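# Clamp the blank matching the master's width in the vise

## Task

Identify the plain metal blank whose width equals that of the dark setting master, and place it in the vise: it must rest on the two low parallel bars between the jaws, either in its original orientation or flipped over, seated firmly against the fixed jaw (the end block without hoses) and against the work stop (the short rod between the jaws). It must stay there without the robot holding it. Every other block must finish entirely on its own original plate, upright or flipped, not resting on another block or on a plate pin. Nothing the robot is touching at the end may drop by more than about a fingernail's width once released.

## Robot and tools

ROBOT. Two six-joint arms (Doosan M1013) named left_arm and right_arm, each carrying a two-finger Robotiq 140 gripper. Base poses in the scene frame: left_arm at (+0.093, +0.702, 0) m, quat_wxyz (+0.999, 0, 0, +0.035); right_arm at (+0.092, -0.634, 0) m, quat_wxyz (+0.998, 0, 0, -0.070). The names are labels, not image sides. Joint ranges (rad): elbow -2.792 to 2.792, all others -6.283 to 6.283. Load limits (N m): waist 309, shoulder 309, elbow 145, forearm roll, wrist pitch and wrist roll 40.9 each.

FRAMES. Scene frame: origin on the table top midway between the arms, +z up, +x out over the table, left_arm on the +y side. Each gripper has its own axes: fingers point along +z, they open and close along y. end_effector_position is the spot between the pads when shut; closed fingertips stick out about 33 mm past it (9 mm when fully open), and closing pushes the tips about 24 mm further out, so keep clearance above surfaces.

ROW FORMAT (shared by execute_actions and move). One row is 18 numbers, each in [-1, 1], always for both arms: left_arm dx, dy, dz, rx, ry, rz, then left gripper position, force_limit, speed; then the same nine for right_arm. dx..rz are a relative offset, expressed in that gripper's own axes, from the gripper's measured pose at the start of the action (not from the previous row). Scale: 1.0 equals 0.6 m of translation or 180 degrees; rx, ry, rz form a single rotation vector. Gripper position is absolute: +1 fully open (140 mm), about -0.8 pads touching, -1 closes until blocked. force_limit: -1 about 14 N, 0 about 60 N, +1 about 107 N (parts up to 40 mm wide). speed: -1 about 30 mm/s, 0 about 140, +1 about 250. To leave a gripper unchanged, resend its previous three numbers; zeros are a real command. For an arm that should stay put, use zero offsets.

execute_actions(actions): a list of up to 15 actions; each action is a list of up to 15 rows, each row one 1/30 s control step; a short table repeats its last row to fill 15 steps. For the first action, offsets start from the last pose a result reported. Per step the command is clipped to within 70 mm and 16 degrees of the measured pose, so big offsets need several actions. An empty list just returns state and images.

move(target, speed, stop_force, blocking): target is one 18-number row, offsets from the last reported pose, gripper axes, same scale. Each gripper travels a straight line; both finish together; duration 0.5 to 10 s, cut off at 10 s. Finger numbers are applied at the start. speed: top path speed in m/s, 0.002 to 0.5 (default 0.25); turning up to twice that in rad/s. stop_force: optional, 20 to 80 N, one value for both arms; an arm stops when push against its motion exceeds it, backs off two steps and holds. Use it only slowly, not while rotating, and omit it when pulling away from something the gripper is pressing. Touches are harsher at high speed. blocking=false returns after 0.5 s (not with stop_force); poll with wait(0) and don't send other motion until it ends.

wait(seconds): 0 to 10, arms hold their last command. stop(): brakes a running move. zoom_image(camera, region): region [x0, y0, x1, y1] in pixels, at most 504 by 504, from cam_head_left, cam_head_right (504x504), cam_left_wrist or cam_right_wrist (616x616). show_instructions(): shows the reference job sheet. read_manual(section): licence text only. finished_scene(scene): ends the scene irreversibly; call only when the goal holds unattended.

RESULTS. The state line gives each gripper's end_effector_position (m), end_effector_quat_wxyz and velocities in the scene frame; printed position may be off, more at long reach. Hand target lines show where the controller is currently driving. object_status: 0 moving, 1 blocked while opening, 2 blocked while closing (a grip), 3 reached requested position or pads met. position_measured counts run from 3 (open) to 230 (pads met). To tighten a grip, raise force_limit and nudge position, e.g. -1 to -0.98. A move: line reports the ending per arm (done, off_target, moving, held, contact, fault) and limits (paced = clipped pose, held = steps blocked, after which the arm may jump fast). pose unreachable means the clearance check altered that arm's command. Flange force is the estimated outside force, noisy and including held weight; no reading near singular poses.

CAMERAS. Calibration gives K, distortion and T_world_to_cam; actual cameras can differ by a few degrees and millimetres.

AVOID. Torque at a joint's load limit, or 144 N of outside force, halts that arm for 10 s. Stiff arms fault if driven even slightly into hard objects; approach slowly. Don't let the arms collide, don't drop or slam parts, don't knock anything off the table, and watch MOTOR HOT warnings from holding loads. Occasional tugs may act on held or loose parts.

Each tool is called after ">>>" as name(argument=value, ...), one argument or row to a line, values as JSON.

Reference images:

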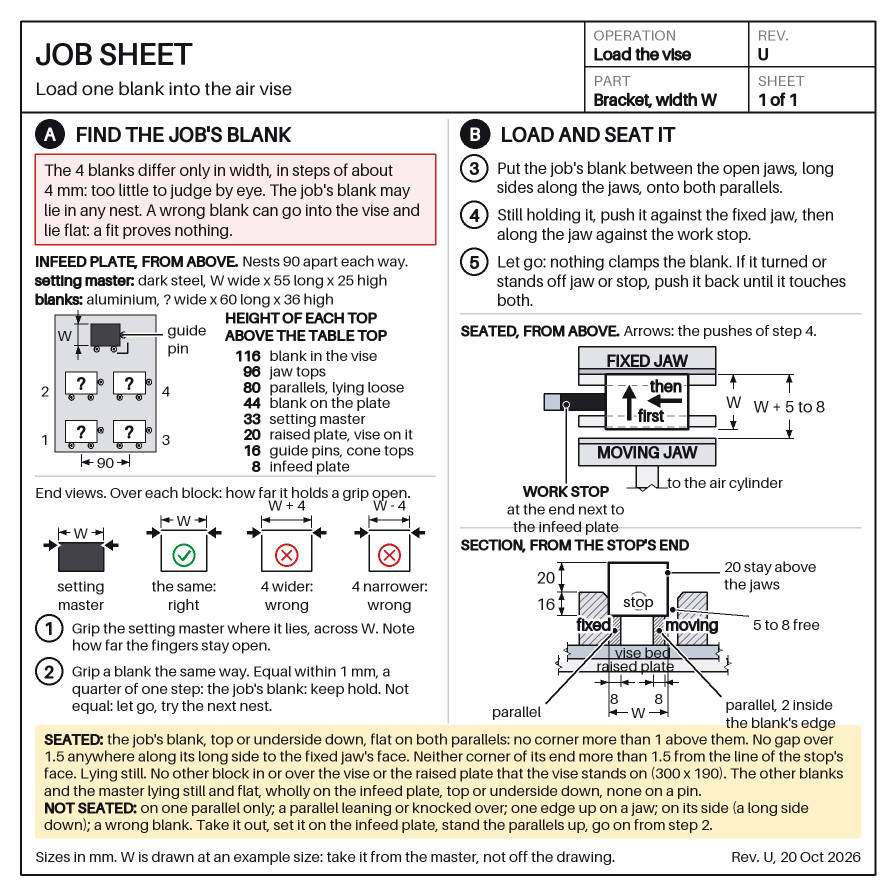

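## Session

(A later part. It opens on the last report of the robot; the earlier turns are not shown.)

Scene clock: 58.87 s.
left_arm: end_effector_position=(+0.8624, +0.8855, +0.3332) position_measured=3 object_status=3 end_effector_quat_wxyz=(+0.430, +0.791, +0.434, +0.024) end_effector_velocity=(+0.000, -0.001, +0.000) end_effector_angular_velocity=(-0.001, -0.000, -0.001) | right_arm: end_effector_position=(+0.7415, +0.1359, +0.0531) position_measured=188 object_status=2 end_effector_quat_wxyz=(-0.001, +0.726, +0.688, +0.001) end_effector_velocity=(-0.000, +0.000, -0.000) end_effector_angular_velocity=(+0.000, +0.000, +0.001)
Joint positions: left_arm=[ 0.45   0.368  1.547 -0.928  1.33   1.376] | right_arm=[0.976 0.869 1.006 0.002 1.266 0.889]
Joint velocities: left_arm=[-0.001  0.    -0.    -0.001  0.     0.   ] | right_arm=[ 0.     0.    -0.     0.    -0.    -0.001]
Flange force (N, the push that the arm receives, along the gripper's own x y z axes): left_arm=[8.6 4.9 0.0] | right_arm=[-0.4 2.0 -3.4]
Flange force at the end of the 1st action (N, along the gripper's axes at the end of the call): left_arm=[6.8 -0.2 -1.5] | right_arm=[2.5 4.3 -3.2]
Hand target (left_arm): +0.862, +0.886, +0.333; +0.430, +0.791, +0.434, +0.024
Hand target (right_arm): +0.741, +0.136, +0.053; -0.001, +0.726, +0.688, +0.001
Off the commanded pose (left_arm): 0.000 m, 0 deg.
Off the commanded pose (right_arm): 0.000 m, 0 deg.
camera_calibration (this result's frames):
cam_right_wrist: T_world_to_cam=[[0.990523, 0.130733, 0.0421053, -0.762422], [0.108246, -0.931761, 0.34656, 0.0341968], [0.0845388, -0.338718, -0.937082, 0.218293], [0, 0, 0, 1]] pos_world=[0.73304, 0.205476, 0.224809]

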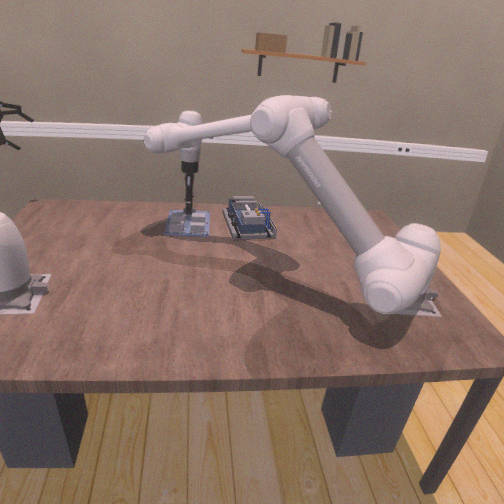

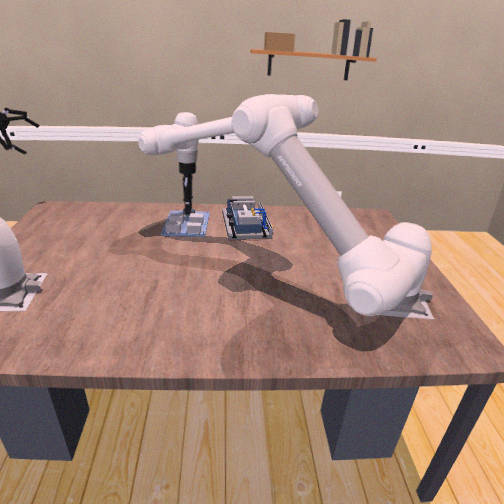

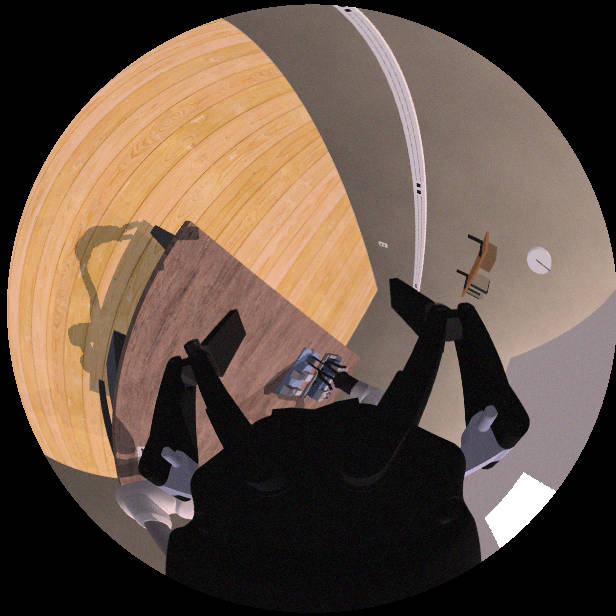

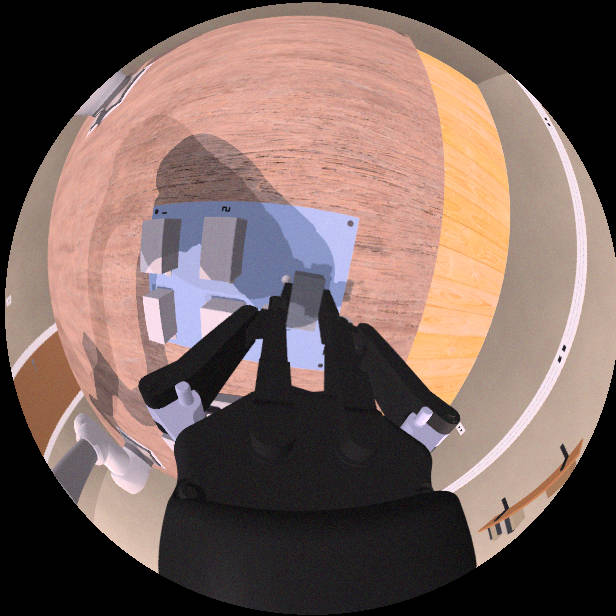

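>>> move(
  target=[0,0,0,0,0,0,1,0,0,0,0,0,0,0,0,-0.15,-0.5,0],
)

>>> move(
  target=[0,0,0,0,0,0,1,0,0,0,0,-0.065,0,0,0,-0.15,-0.5,0],
  speed=0.15,
)

>>> move(
  target=[0,0,0,0,0,0,1,0,0,-0.083,-0.307,0,0,0,0,-0.15,-0.5,0],
)

>>> zoom_image(
  camera="cam_right_wrist",
  region=[200, 220, 400, 380],
)

Scene clock: 64.90 s.
left_arm: end_effector_position=(+0.8624, +0.8855, +0.3332) position_measured=3 object_status=3 end_effector_quat_wxyz=(+0.430, +0.791, +0.434, +0.024) end_effector_velocity=(-0.000, -0.000, -0.000) end_effector_angular_velocity=(+0.002, +0.001, -0.001) | right_arm: end_effector_position=(+0.7415, +0.1359, +0.0531) position_measured=148 object_status=3 end_effector_quat_wxyz=(-0.001, +0.726, +0.688, +0.001) end_effector_velocity=(-0.000, -0.000, +0.001) end_effector_angular_velocity=(+0.000, +0.000, -0.001)
Joint positions: left_arm=[ 0.45   0.368  1.547 -0.928  1.33   1.376] | right_arm=[0.976 0.869 1.006 0.002 1.266 0.889]
Joint velocities: left_arm=[-0.    -0.001  0.     0.002 -0.    -0.   ] | right_arm=[-0.    -0.001  0.001  0.     0.     0.   ]
Flange force (N, the push that the arm receives, along the gripper's own x y z axes): left_arm=[6.0 3.9 1.9] | right_arm=[0.9 3.1 -0.1]
Hand target (left_arm): +0.862, +0.886, +0.333; +0.430, +0.791, +0.434, +0.024
Hand target (right_arm): +0.741, +0.136, +0.053; -0.001, +0.726, +0.688, +0.001
Off the commanded pose (left_arm): 0.000 m, 0 deg.
Off the commanded pose (right_arm): 0.000 m, 0 deg.
move: done
camera_calibration (this result's frames):
cam_left_wrist: T_world_to_cam=[[0.518223, -0.376183, 0.76807, -0.368092], [-0.846572, -0.353205, 0.398198, 0.908751], [0.12149, -0.856582, -0.501505, 0.989729], [0, 0, 0, 1]] pos_world=[0.839835, 1.03029, 0.417212]
cam_right_wrist: T_world_to_cam=[[0.990523, 0.130732, 0.0421088, -0.762423], [0.108244, -0.931762, 0.346557, 0.0341988], [0.0845416, -0.338715, -0.937083, 0.218291], [0, 0, 0, 1]] pos_world=[0.733041, 0.205477, 0.224809]

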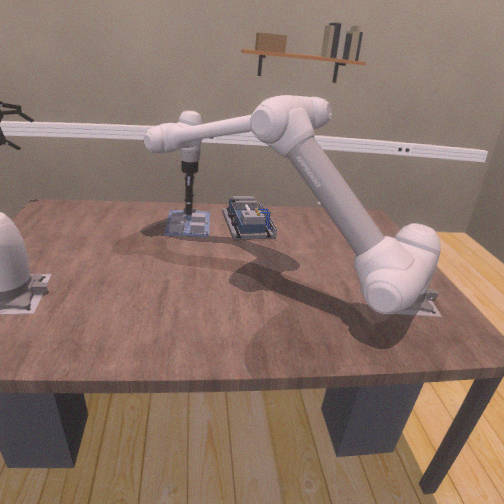

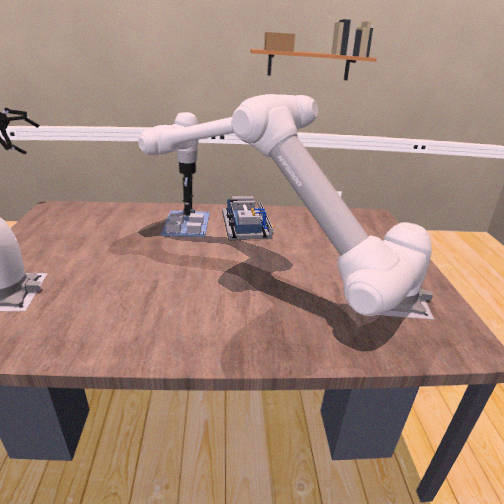

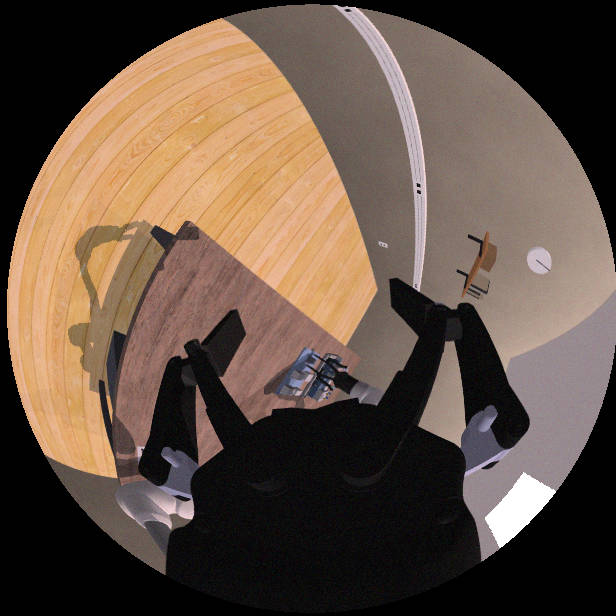

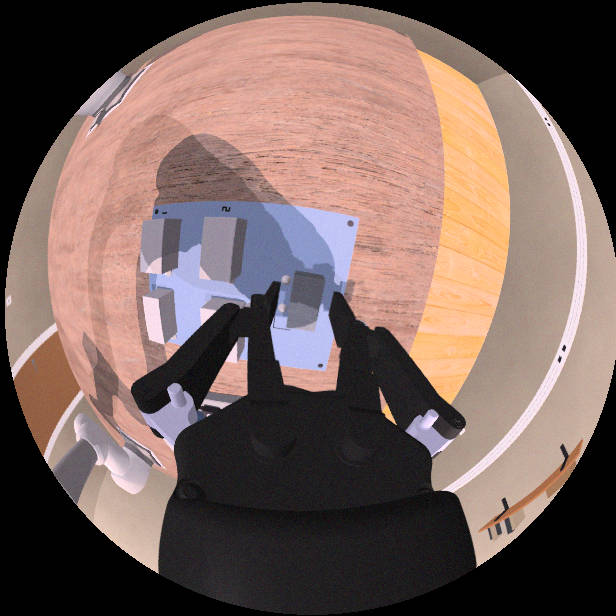

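Scene clock: 65.60 s.
left_arm: end_effector_position=(+0.8624, +0.8855, +0.3332) position_measured=3 object_status=3 end_effector_quat_wxyz=(+0.430, +0.791, +0.434, +0.024) end_effector_velocity=(-0.001, +0.001, +0.000) end_effector_angular_velocity=(+0.002, -0.000, -0.000) | right_arm: end_effector_position=(+0.7415, +0.1359, +0.0922) position_measured=148 object_status=3 end_effector_quat_wxyz=(-0.001, +0.726, +0.688, +0.001) end_effector_velocity=(+0.000, +0.000, +0.001) end_effector_angular_velocity=(+0.001, -0.001, -0.001)
Joint positions: left_arm=[ 0.45   0.368  1.547 -0.928  1.33   1.376] | right_arm=[0.975 0.848 0.972 0.002 1.32  0.889]
Joint velocities: left_arm=[ 0.001 -0.    -0.     0.002  0.001  0.001] | right_arm=[-0.    -0.    -0.001  0.     0.     0.001]
Flange force (N, the push that the arm receives, along the gripper's own x y z axes): left_arm=[4.6 2.5 1.5] | right_arm=[0.7 4.0 1.4]
Hand target (left_arm): +0.862, +0.886, +0.333; +0.430, +0.791, +0.434, +0.024
Hand target (right_arm): +0.742, +0.136, +0.092; -0.001, +0.726, +0.688, +0.001
Off the commanded pose (left_arm): 0.000 m, 0 deg.
Off the commanded pose (right_arm): 0.000 m, 0 deg.
move: done
camera_calibration (this result's frames):
cam_left_wrist: T_world_to_cam=[[0.518223, -0.376183, 0.76807, -0.368092], [-0.846572, -0.353204, 0.398198, 0.90875], [0.12149, -0.856582, -0.501505, 0.989729], [0, 0, 0, 1]] pos_world=[0.839835, 1.03029, 0.417212]
cam_right_wrist: T_world_to_cam=[[0.990519, 0.130754, 0.042149, -0.764113], [0.108257, -0.931786, 0.346489, 0.0206019], [0.0845786, -0.338641, -0.937107, 0.254867], [0, 0, 0, 1]] pos_world=[0.733081, 0.205416, 0.263906]

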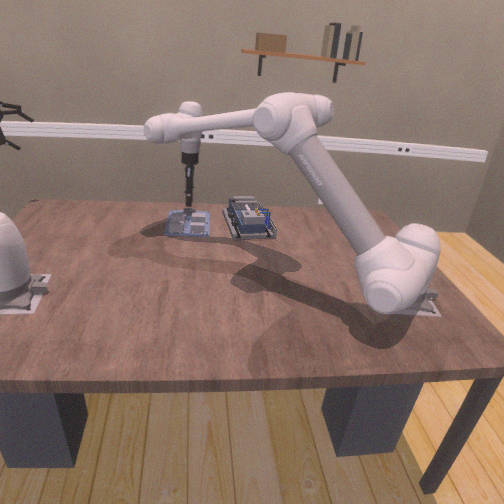

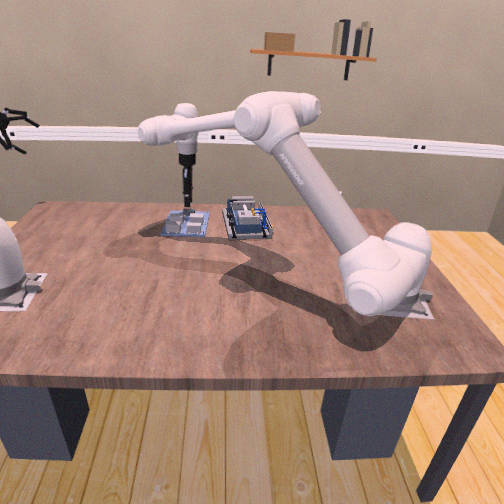

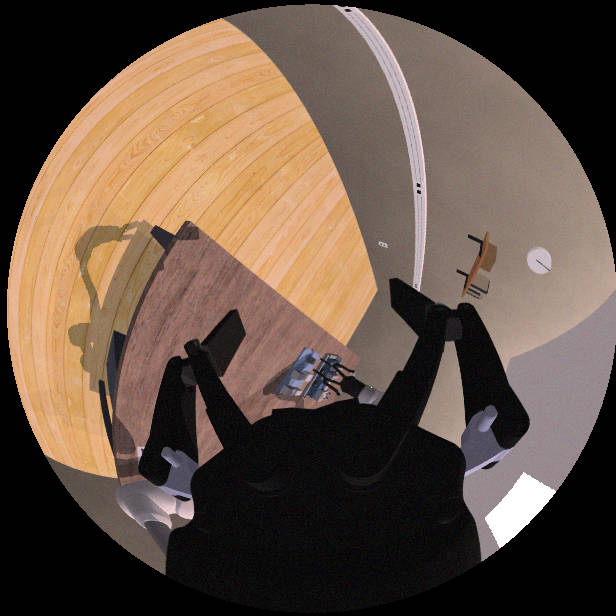

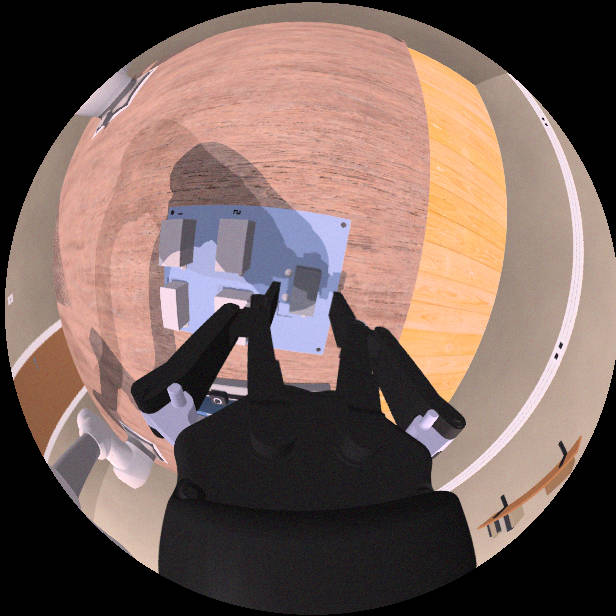

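Scene clock: 66.70 s.
left_arm: end_effector_position=(+0.8624, +0.8855, +0.3332) position_measured=3 object_status=3 end_effector_quat_wxyz=(+0.430, +0.791, +0.434, +0.024) end_effector_velocity=(-0.000, +0.001, -0.002) end_effector_angular_velocity=(+0.000, +0.002, +0.001) | right_arm: end_effector_position=(+0.5549, +0.0961, +0.0925) position_measured=148 object_status=3 end_effector_quat_wxyz=(-0.001, +0.726, +0.688, +0.001) end_effector_velocity=(+0.000, -0.001, -0.001) end_effector_angular_velocity=(-0.001, -0.001, +0.000)
Joint positions: left_arm=[ 0.45   0.368  1.547 -0.928  1.33   1.376] | right_arm=[1.105 0.612 1.392 0.002 1.136 1.018]
Joint velocities: left_arm=[ 0.001  0.002 -0.     0.001  0.     0.   ] | right_arm=[-0.     0.     0.001 -0.001 -0.001 -0.   ]
Flange force (N, the push that the arm receives, along the gripper's own x y z axes): left_arm=[5.6 2.0 -0.3] | right_arm=[4.0 6.7 0.4]
Hand target (left_arm): +0.862, +0.886, +0.333; +0.430, +0.791, +0.434, +0.024
Hand target (right_arm): +0.555, +0.096, +0.092; -0.001, +0.726, +0.688, +0.001
Off the commanded pose (left_arm): 0.000 m, 0 deg.
Off the commanded pose (right_arm): 0.000 m, 0 deg.
move: done
camera_calibration (this result's frames):
cam_left_wrist: T_world_to_cam=[[0.518223, -0.376183, 0.76807, -0.368092], [-0.846572, -0.353204, 0.398198, 0.90875], [0.12149, -0.856582, -0.501505, 0.989729], [0, 0, 0, 1]] pos_world=[0.839835, 1.03029, 0.417212]
cam_right_wrist: T_world_to_cam=[[0.990531, 0.130706, 0.0419976, -0.574056], [0.108283, -0.931868, 0.346261, 0.00362055], [0.0843944, -0.338435, -0.937198, 0.257574], [0, 0, 0, 1]] pos_world=[0.546491, 0.165578, 0.264253]

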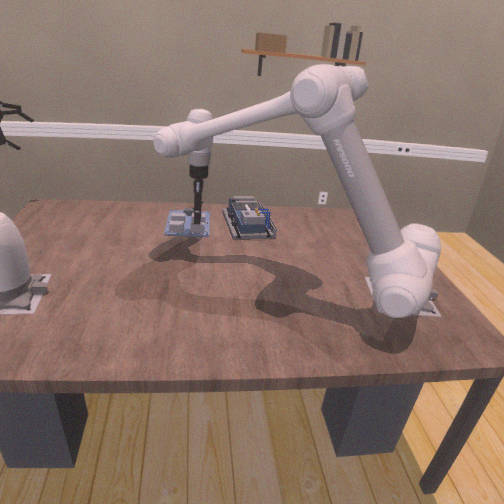

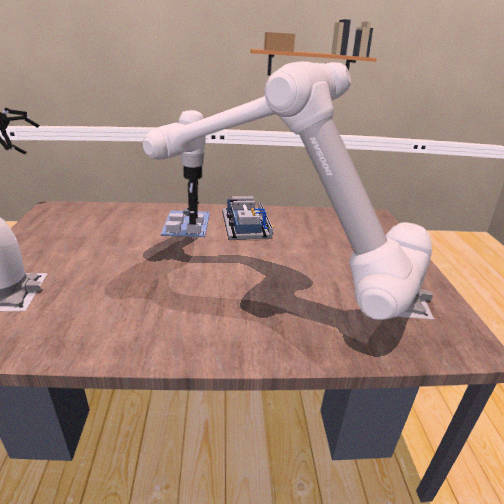

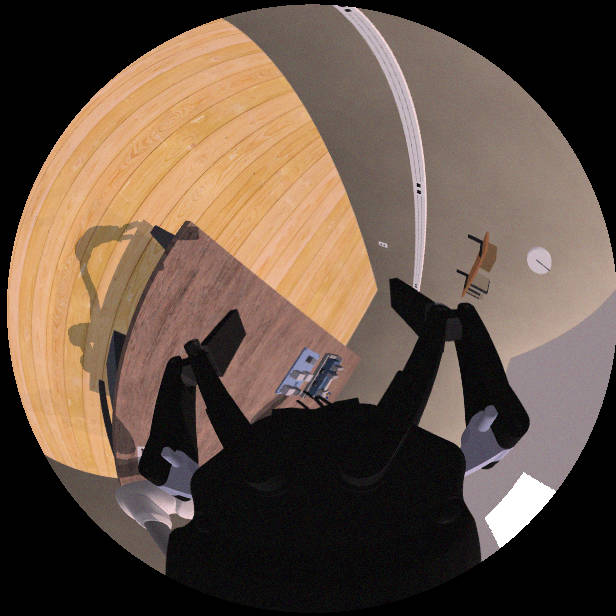

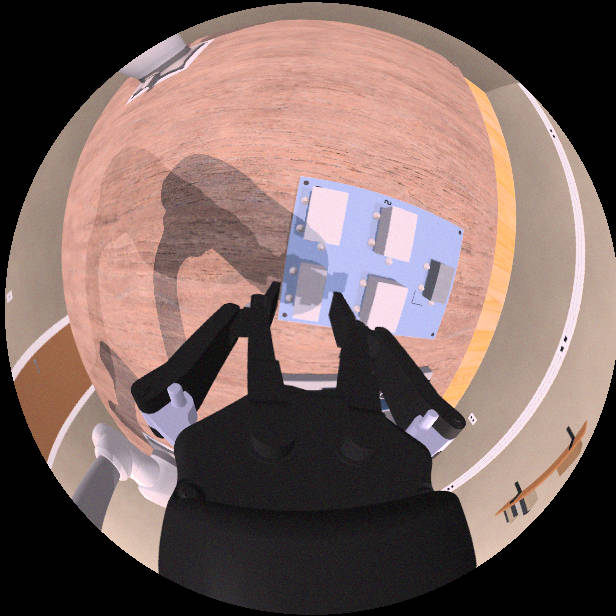

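Region (200, 220, 400, 380) of cam_right_wrist's 616x616 image, scaled by 2.520, with more detail than that image has; it fills the top 403 rows of this view, and the rest is white.

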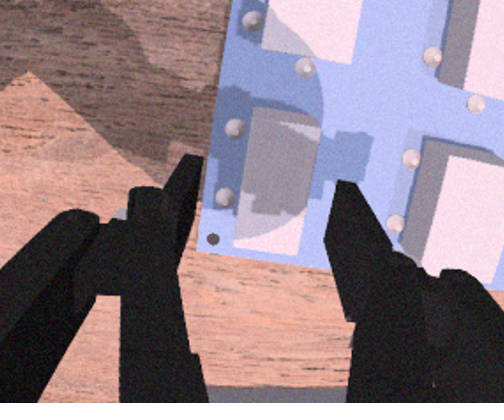

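>>> move(
  target=[0,0,0,0,0,0,1,0,0,0.003,0.008,0.052,0,0,0,-0.15,0,0],
  speed=0.06,
)

>>> execute_actions(
  actions=[
    [[0,0,0,0,0,0,1,0,0,0,0,0,0,0,0,-1,-0.5,-0.7]],
    [[0,0,0,0,0,0,1,0,0,0,0,0,0,0,0,-1,-0.5,-0.7]],
  ],
)

>>> zoom_image(
  camera="cam_right_wrist",
  region=[200, 220, 400, 380],
)

>>> zoom_image(
  camera="cam_head_left",
  region=[170, 195, 230, 245],
)

Scene clock: 72.97 s.
left_arm: end_effector_position=(+0.8624, +0.8855, +0.3332) position_measured=3 object_status=3 end_effector_quat_wxyz=(+0.430, +0.791, +0.434, +0.024) end_effector_velocity=(-0.000, -0.000, -0.000) end_effector_angular_velocity=(-0.000, +0.000, -0.000) | right_arm: end_effector_position=(+0.5597, +0.0976, +0.0612) position_measured=148 object_status=3 end_effector_quat_wxyz=(-0.001, +0.726, +0.688, +0.001) end_effector_velocity=(-0.001, -0.000, -0.001) end_effector_angular_velocity=(-0.001, +0.001, +0.001)
Joint positions: left_arm=[ 0.45   0.368  1.547 -0.928  1.33   1.376] | right_arm=[1.102 0.641 1.406 0.002 1.094 1.015]
Joint velocities: left_arm=[ 0. -0.  0. -0.  0.  0.] | right_arm=[ 0.001  0.     0.001  0.    -0.    -0.   ]
Flange force (N, the push that the arm receives, along the gripper's own x y z axes): left_arm=[6.7 2.0 0.3] | right_arm=[0.2 4.1 0.8]
Hand target (left_arm): +0.862, +0.886, +0.333; +0.430, +0.791, +0.434, +0.024
Hand target (right_arm): +0.560, +0.098, +0.061; -0.001, +0.726, +0.688, +0.001
Off the commanded pose (left_arm): 0.000 m, 0 deg.
Off the commanded pose (right_arm): 0.000 m, 0 deg.
move: done
camera_calibration (this result's frames):
cam_left_wrist: T_world_to_cam=[[0.518223, -0.376183, 0.76807, -0.368092], [-0.846572, -0.353204, 0.398198, 0.90875], [0.12149, -0.856582, -0.501505, 0.989729], [0, 0, 0, 1]] pos_world=[0.839835, 1.03029, 0.417212]
cam_right_wrist: T_world_to_cam=[[0.990534, 0.130708, 0.0419303, -0.577735], [0.1083, -0.931833, 0.34635, 0.0153682], [0.0843428, -0.338531, -0.937168, 0.22839], [0, 0, 0, 1]] pos_world=[0.551339, 0.167152, 0.232942]

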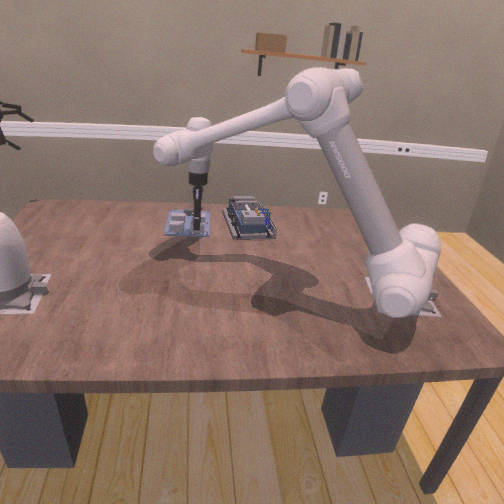

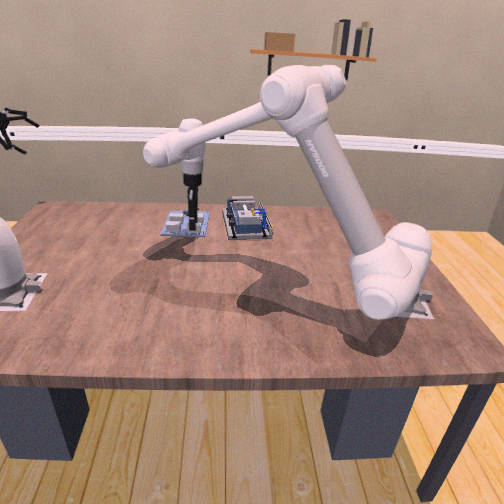

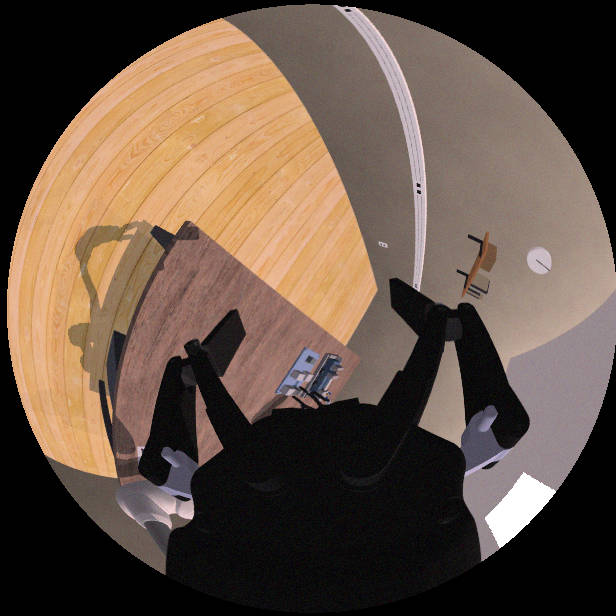

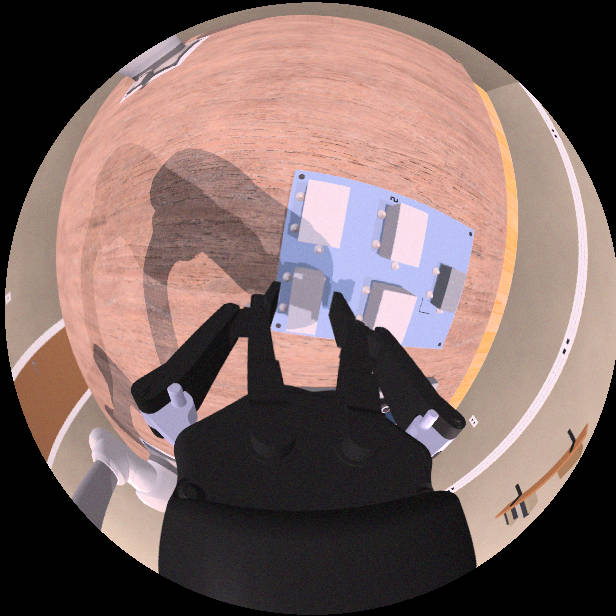

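Scene clock: 73.97 s.
left_arm: end_effector_position=(+0.8624, +0.8855, +0.3332) position_measured=3 object_status=3 end_effector_quat_wxyz=(+0.430, +0.791, +0.434, +0.024) end_effector_velocity=(+0.000, -0.001, +0.000) end_effector_angular_velocity=(+0.001, -0.001, -0.002) | right_arm: end_effector_position=(+0.5597, +0.0976, +0.0612) position_measured=188 object_status=2 end_effector_quat_wxyz=(-0.001, +0.726, +0.688, +0.001) end_effector_velocity=(-0.000, -0.000, -0.000) end_effector_angular_velocity=(-0.001, +0.001, -0.000)
Joint positions: left_arm=[ 0.45   0.368  1.547 -0.928  1.33   1.376] | right_arm=[1.102 0.641 1.406 0.002 1.094 1.015]
Joint velocities: left_arm=[-0.002 -0.    -0.     0.     0.     0.001] | right_arm=[-0.     0.    -0.     0.     0.001  0.   ]
Flange force (N, the push that the arm receives, along the gripper's own x y z axes): left_arm=[5.5 2.6 -1.3] | right_arm=[0.3 2.7 -8.6]
Flange force at the end of the 1st action (N, along the gripper's axes at the end of the call): left_arm=[7.9 2.8 0.7] | right_arm=[-1.8 1.7 -9.6]
Hand target (left_arm): +0.862, +0.886, +0.333; +0.430, +0.791, +0.434, +0.024
Hand target (right_arm): +0.560, +0.098, +0.061; -0.001, +0.726, +0.688, +0.001
Off the commanded pose (left_arm): 0.000 m, 0 deg.
Off the commanded pose (right_arm): 0.000 m, 0 deg.
camera_calibration (this result's frames):
cam_left_wrist: T_world_to_cam=[[0.518223, -0.376183, 0.76807, -0.368092], [-0.846572, -0.353205, 0.398198, 0.90875], [0.12149, -0.856582, -0.501505, 0.989729], [0, 0, 0, 1]] pos_world=[0.839835, 1.03029, 0.417212]
cam_right_wrist: T_world_to_cam=[[0.990534, 0.130707, 0.041928, -0.577734], [0.108301, -0.931834, 0.346346, 0.0153698], [0.0843399, -0.338527, -0.937169, 0.228392], [0, 0, 0, 1]] pos_world=[0.551338, 0.167153, 0.232942]

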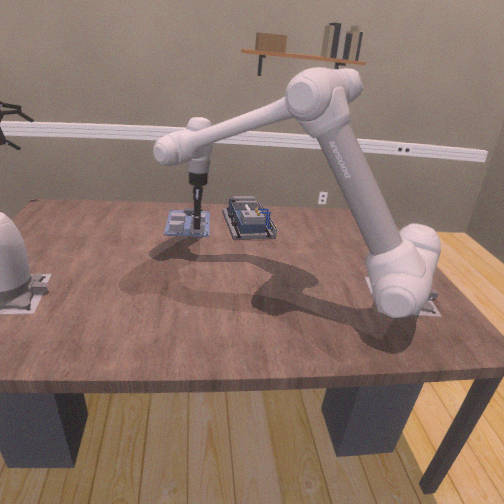

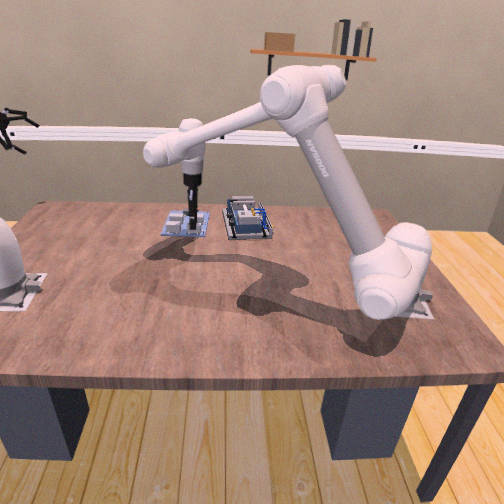

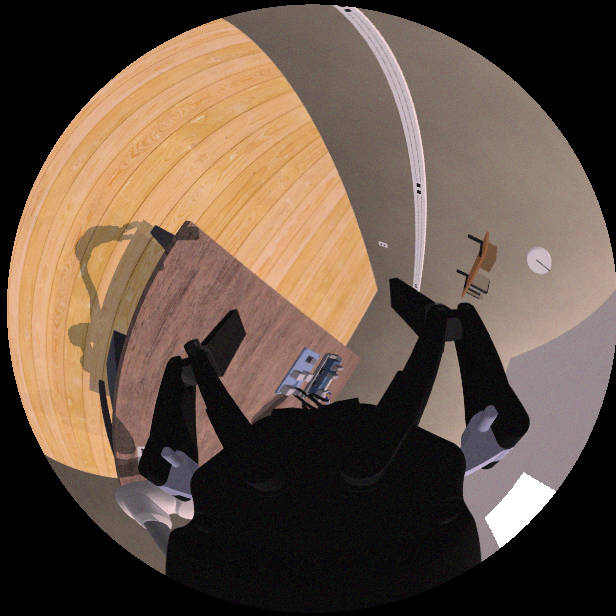

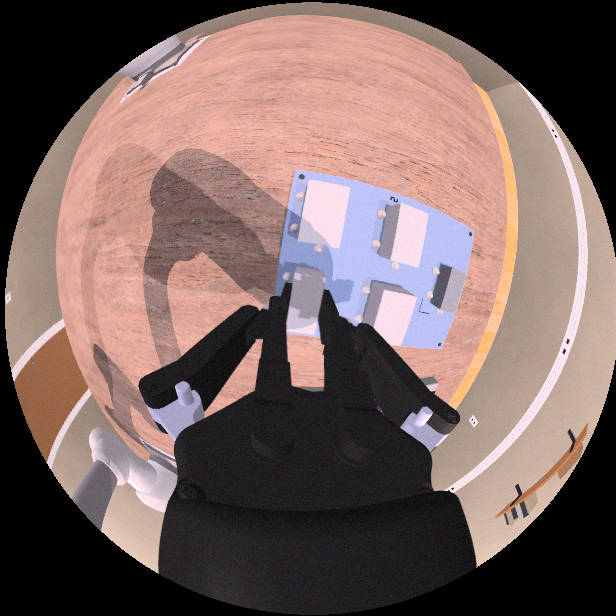

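Region (200, 220, 400, 380) of cam_right_wrist's 616x616 image, scaled by 2.520, with more detail than that image has; it fills the top 403 rows of this view, and the rest is white.

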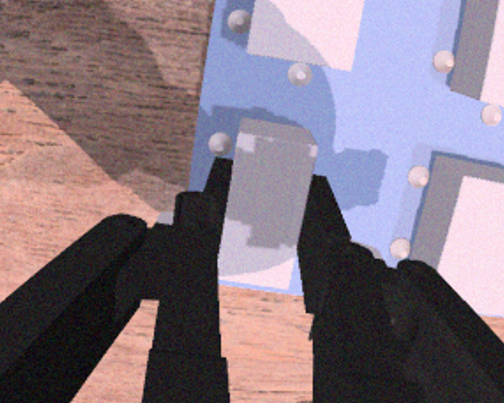

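Region (170, 195, 230, 245) of cam_head_left's 504x504 image, scaled by 8.400, with more detail than that image has.

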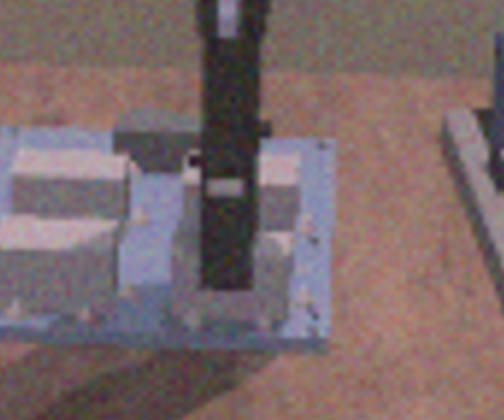

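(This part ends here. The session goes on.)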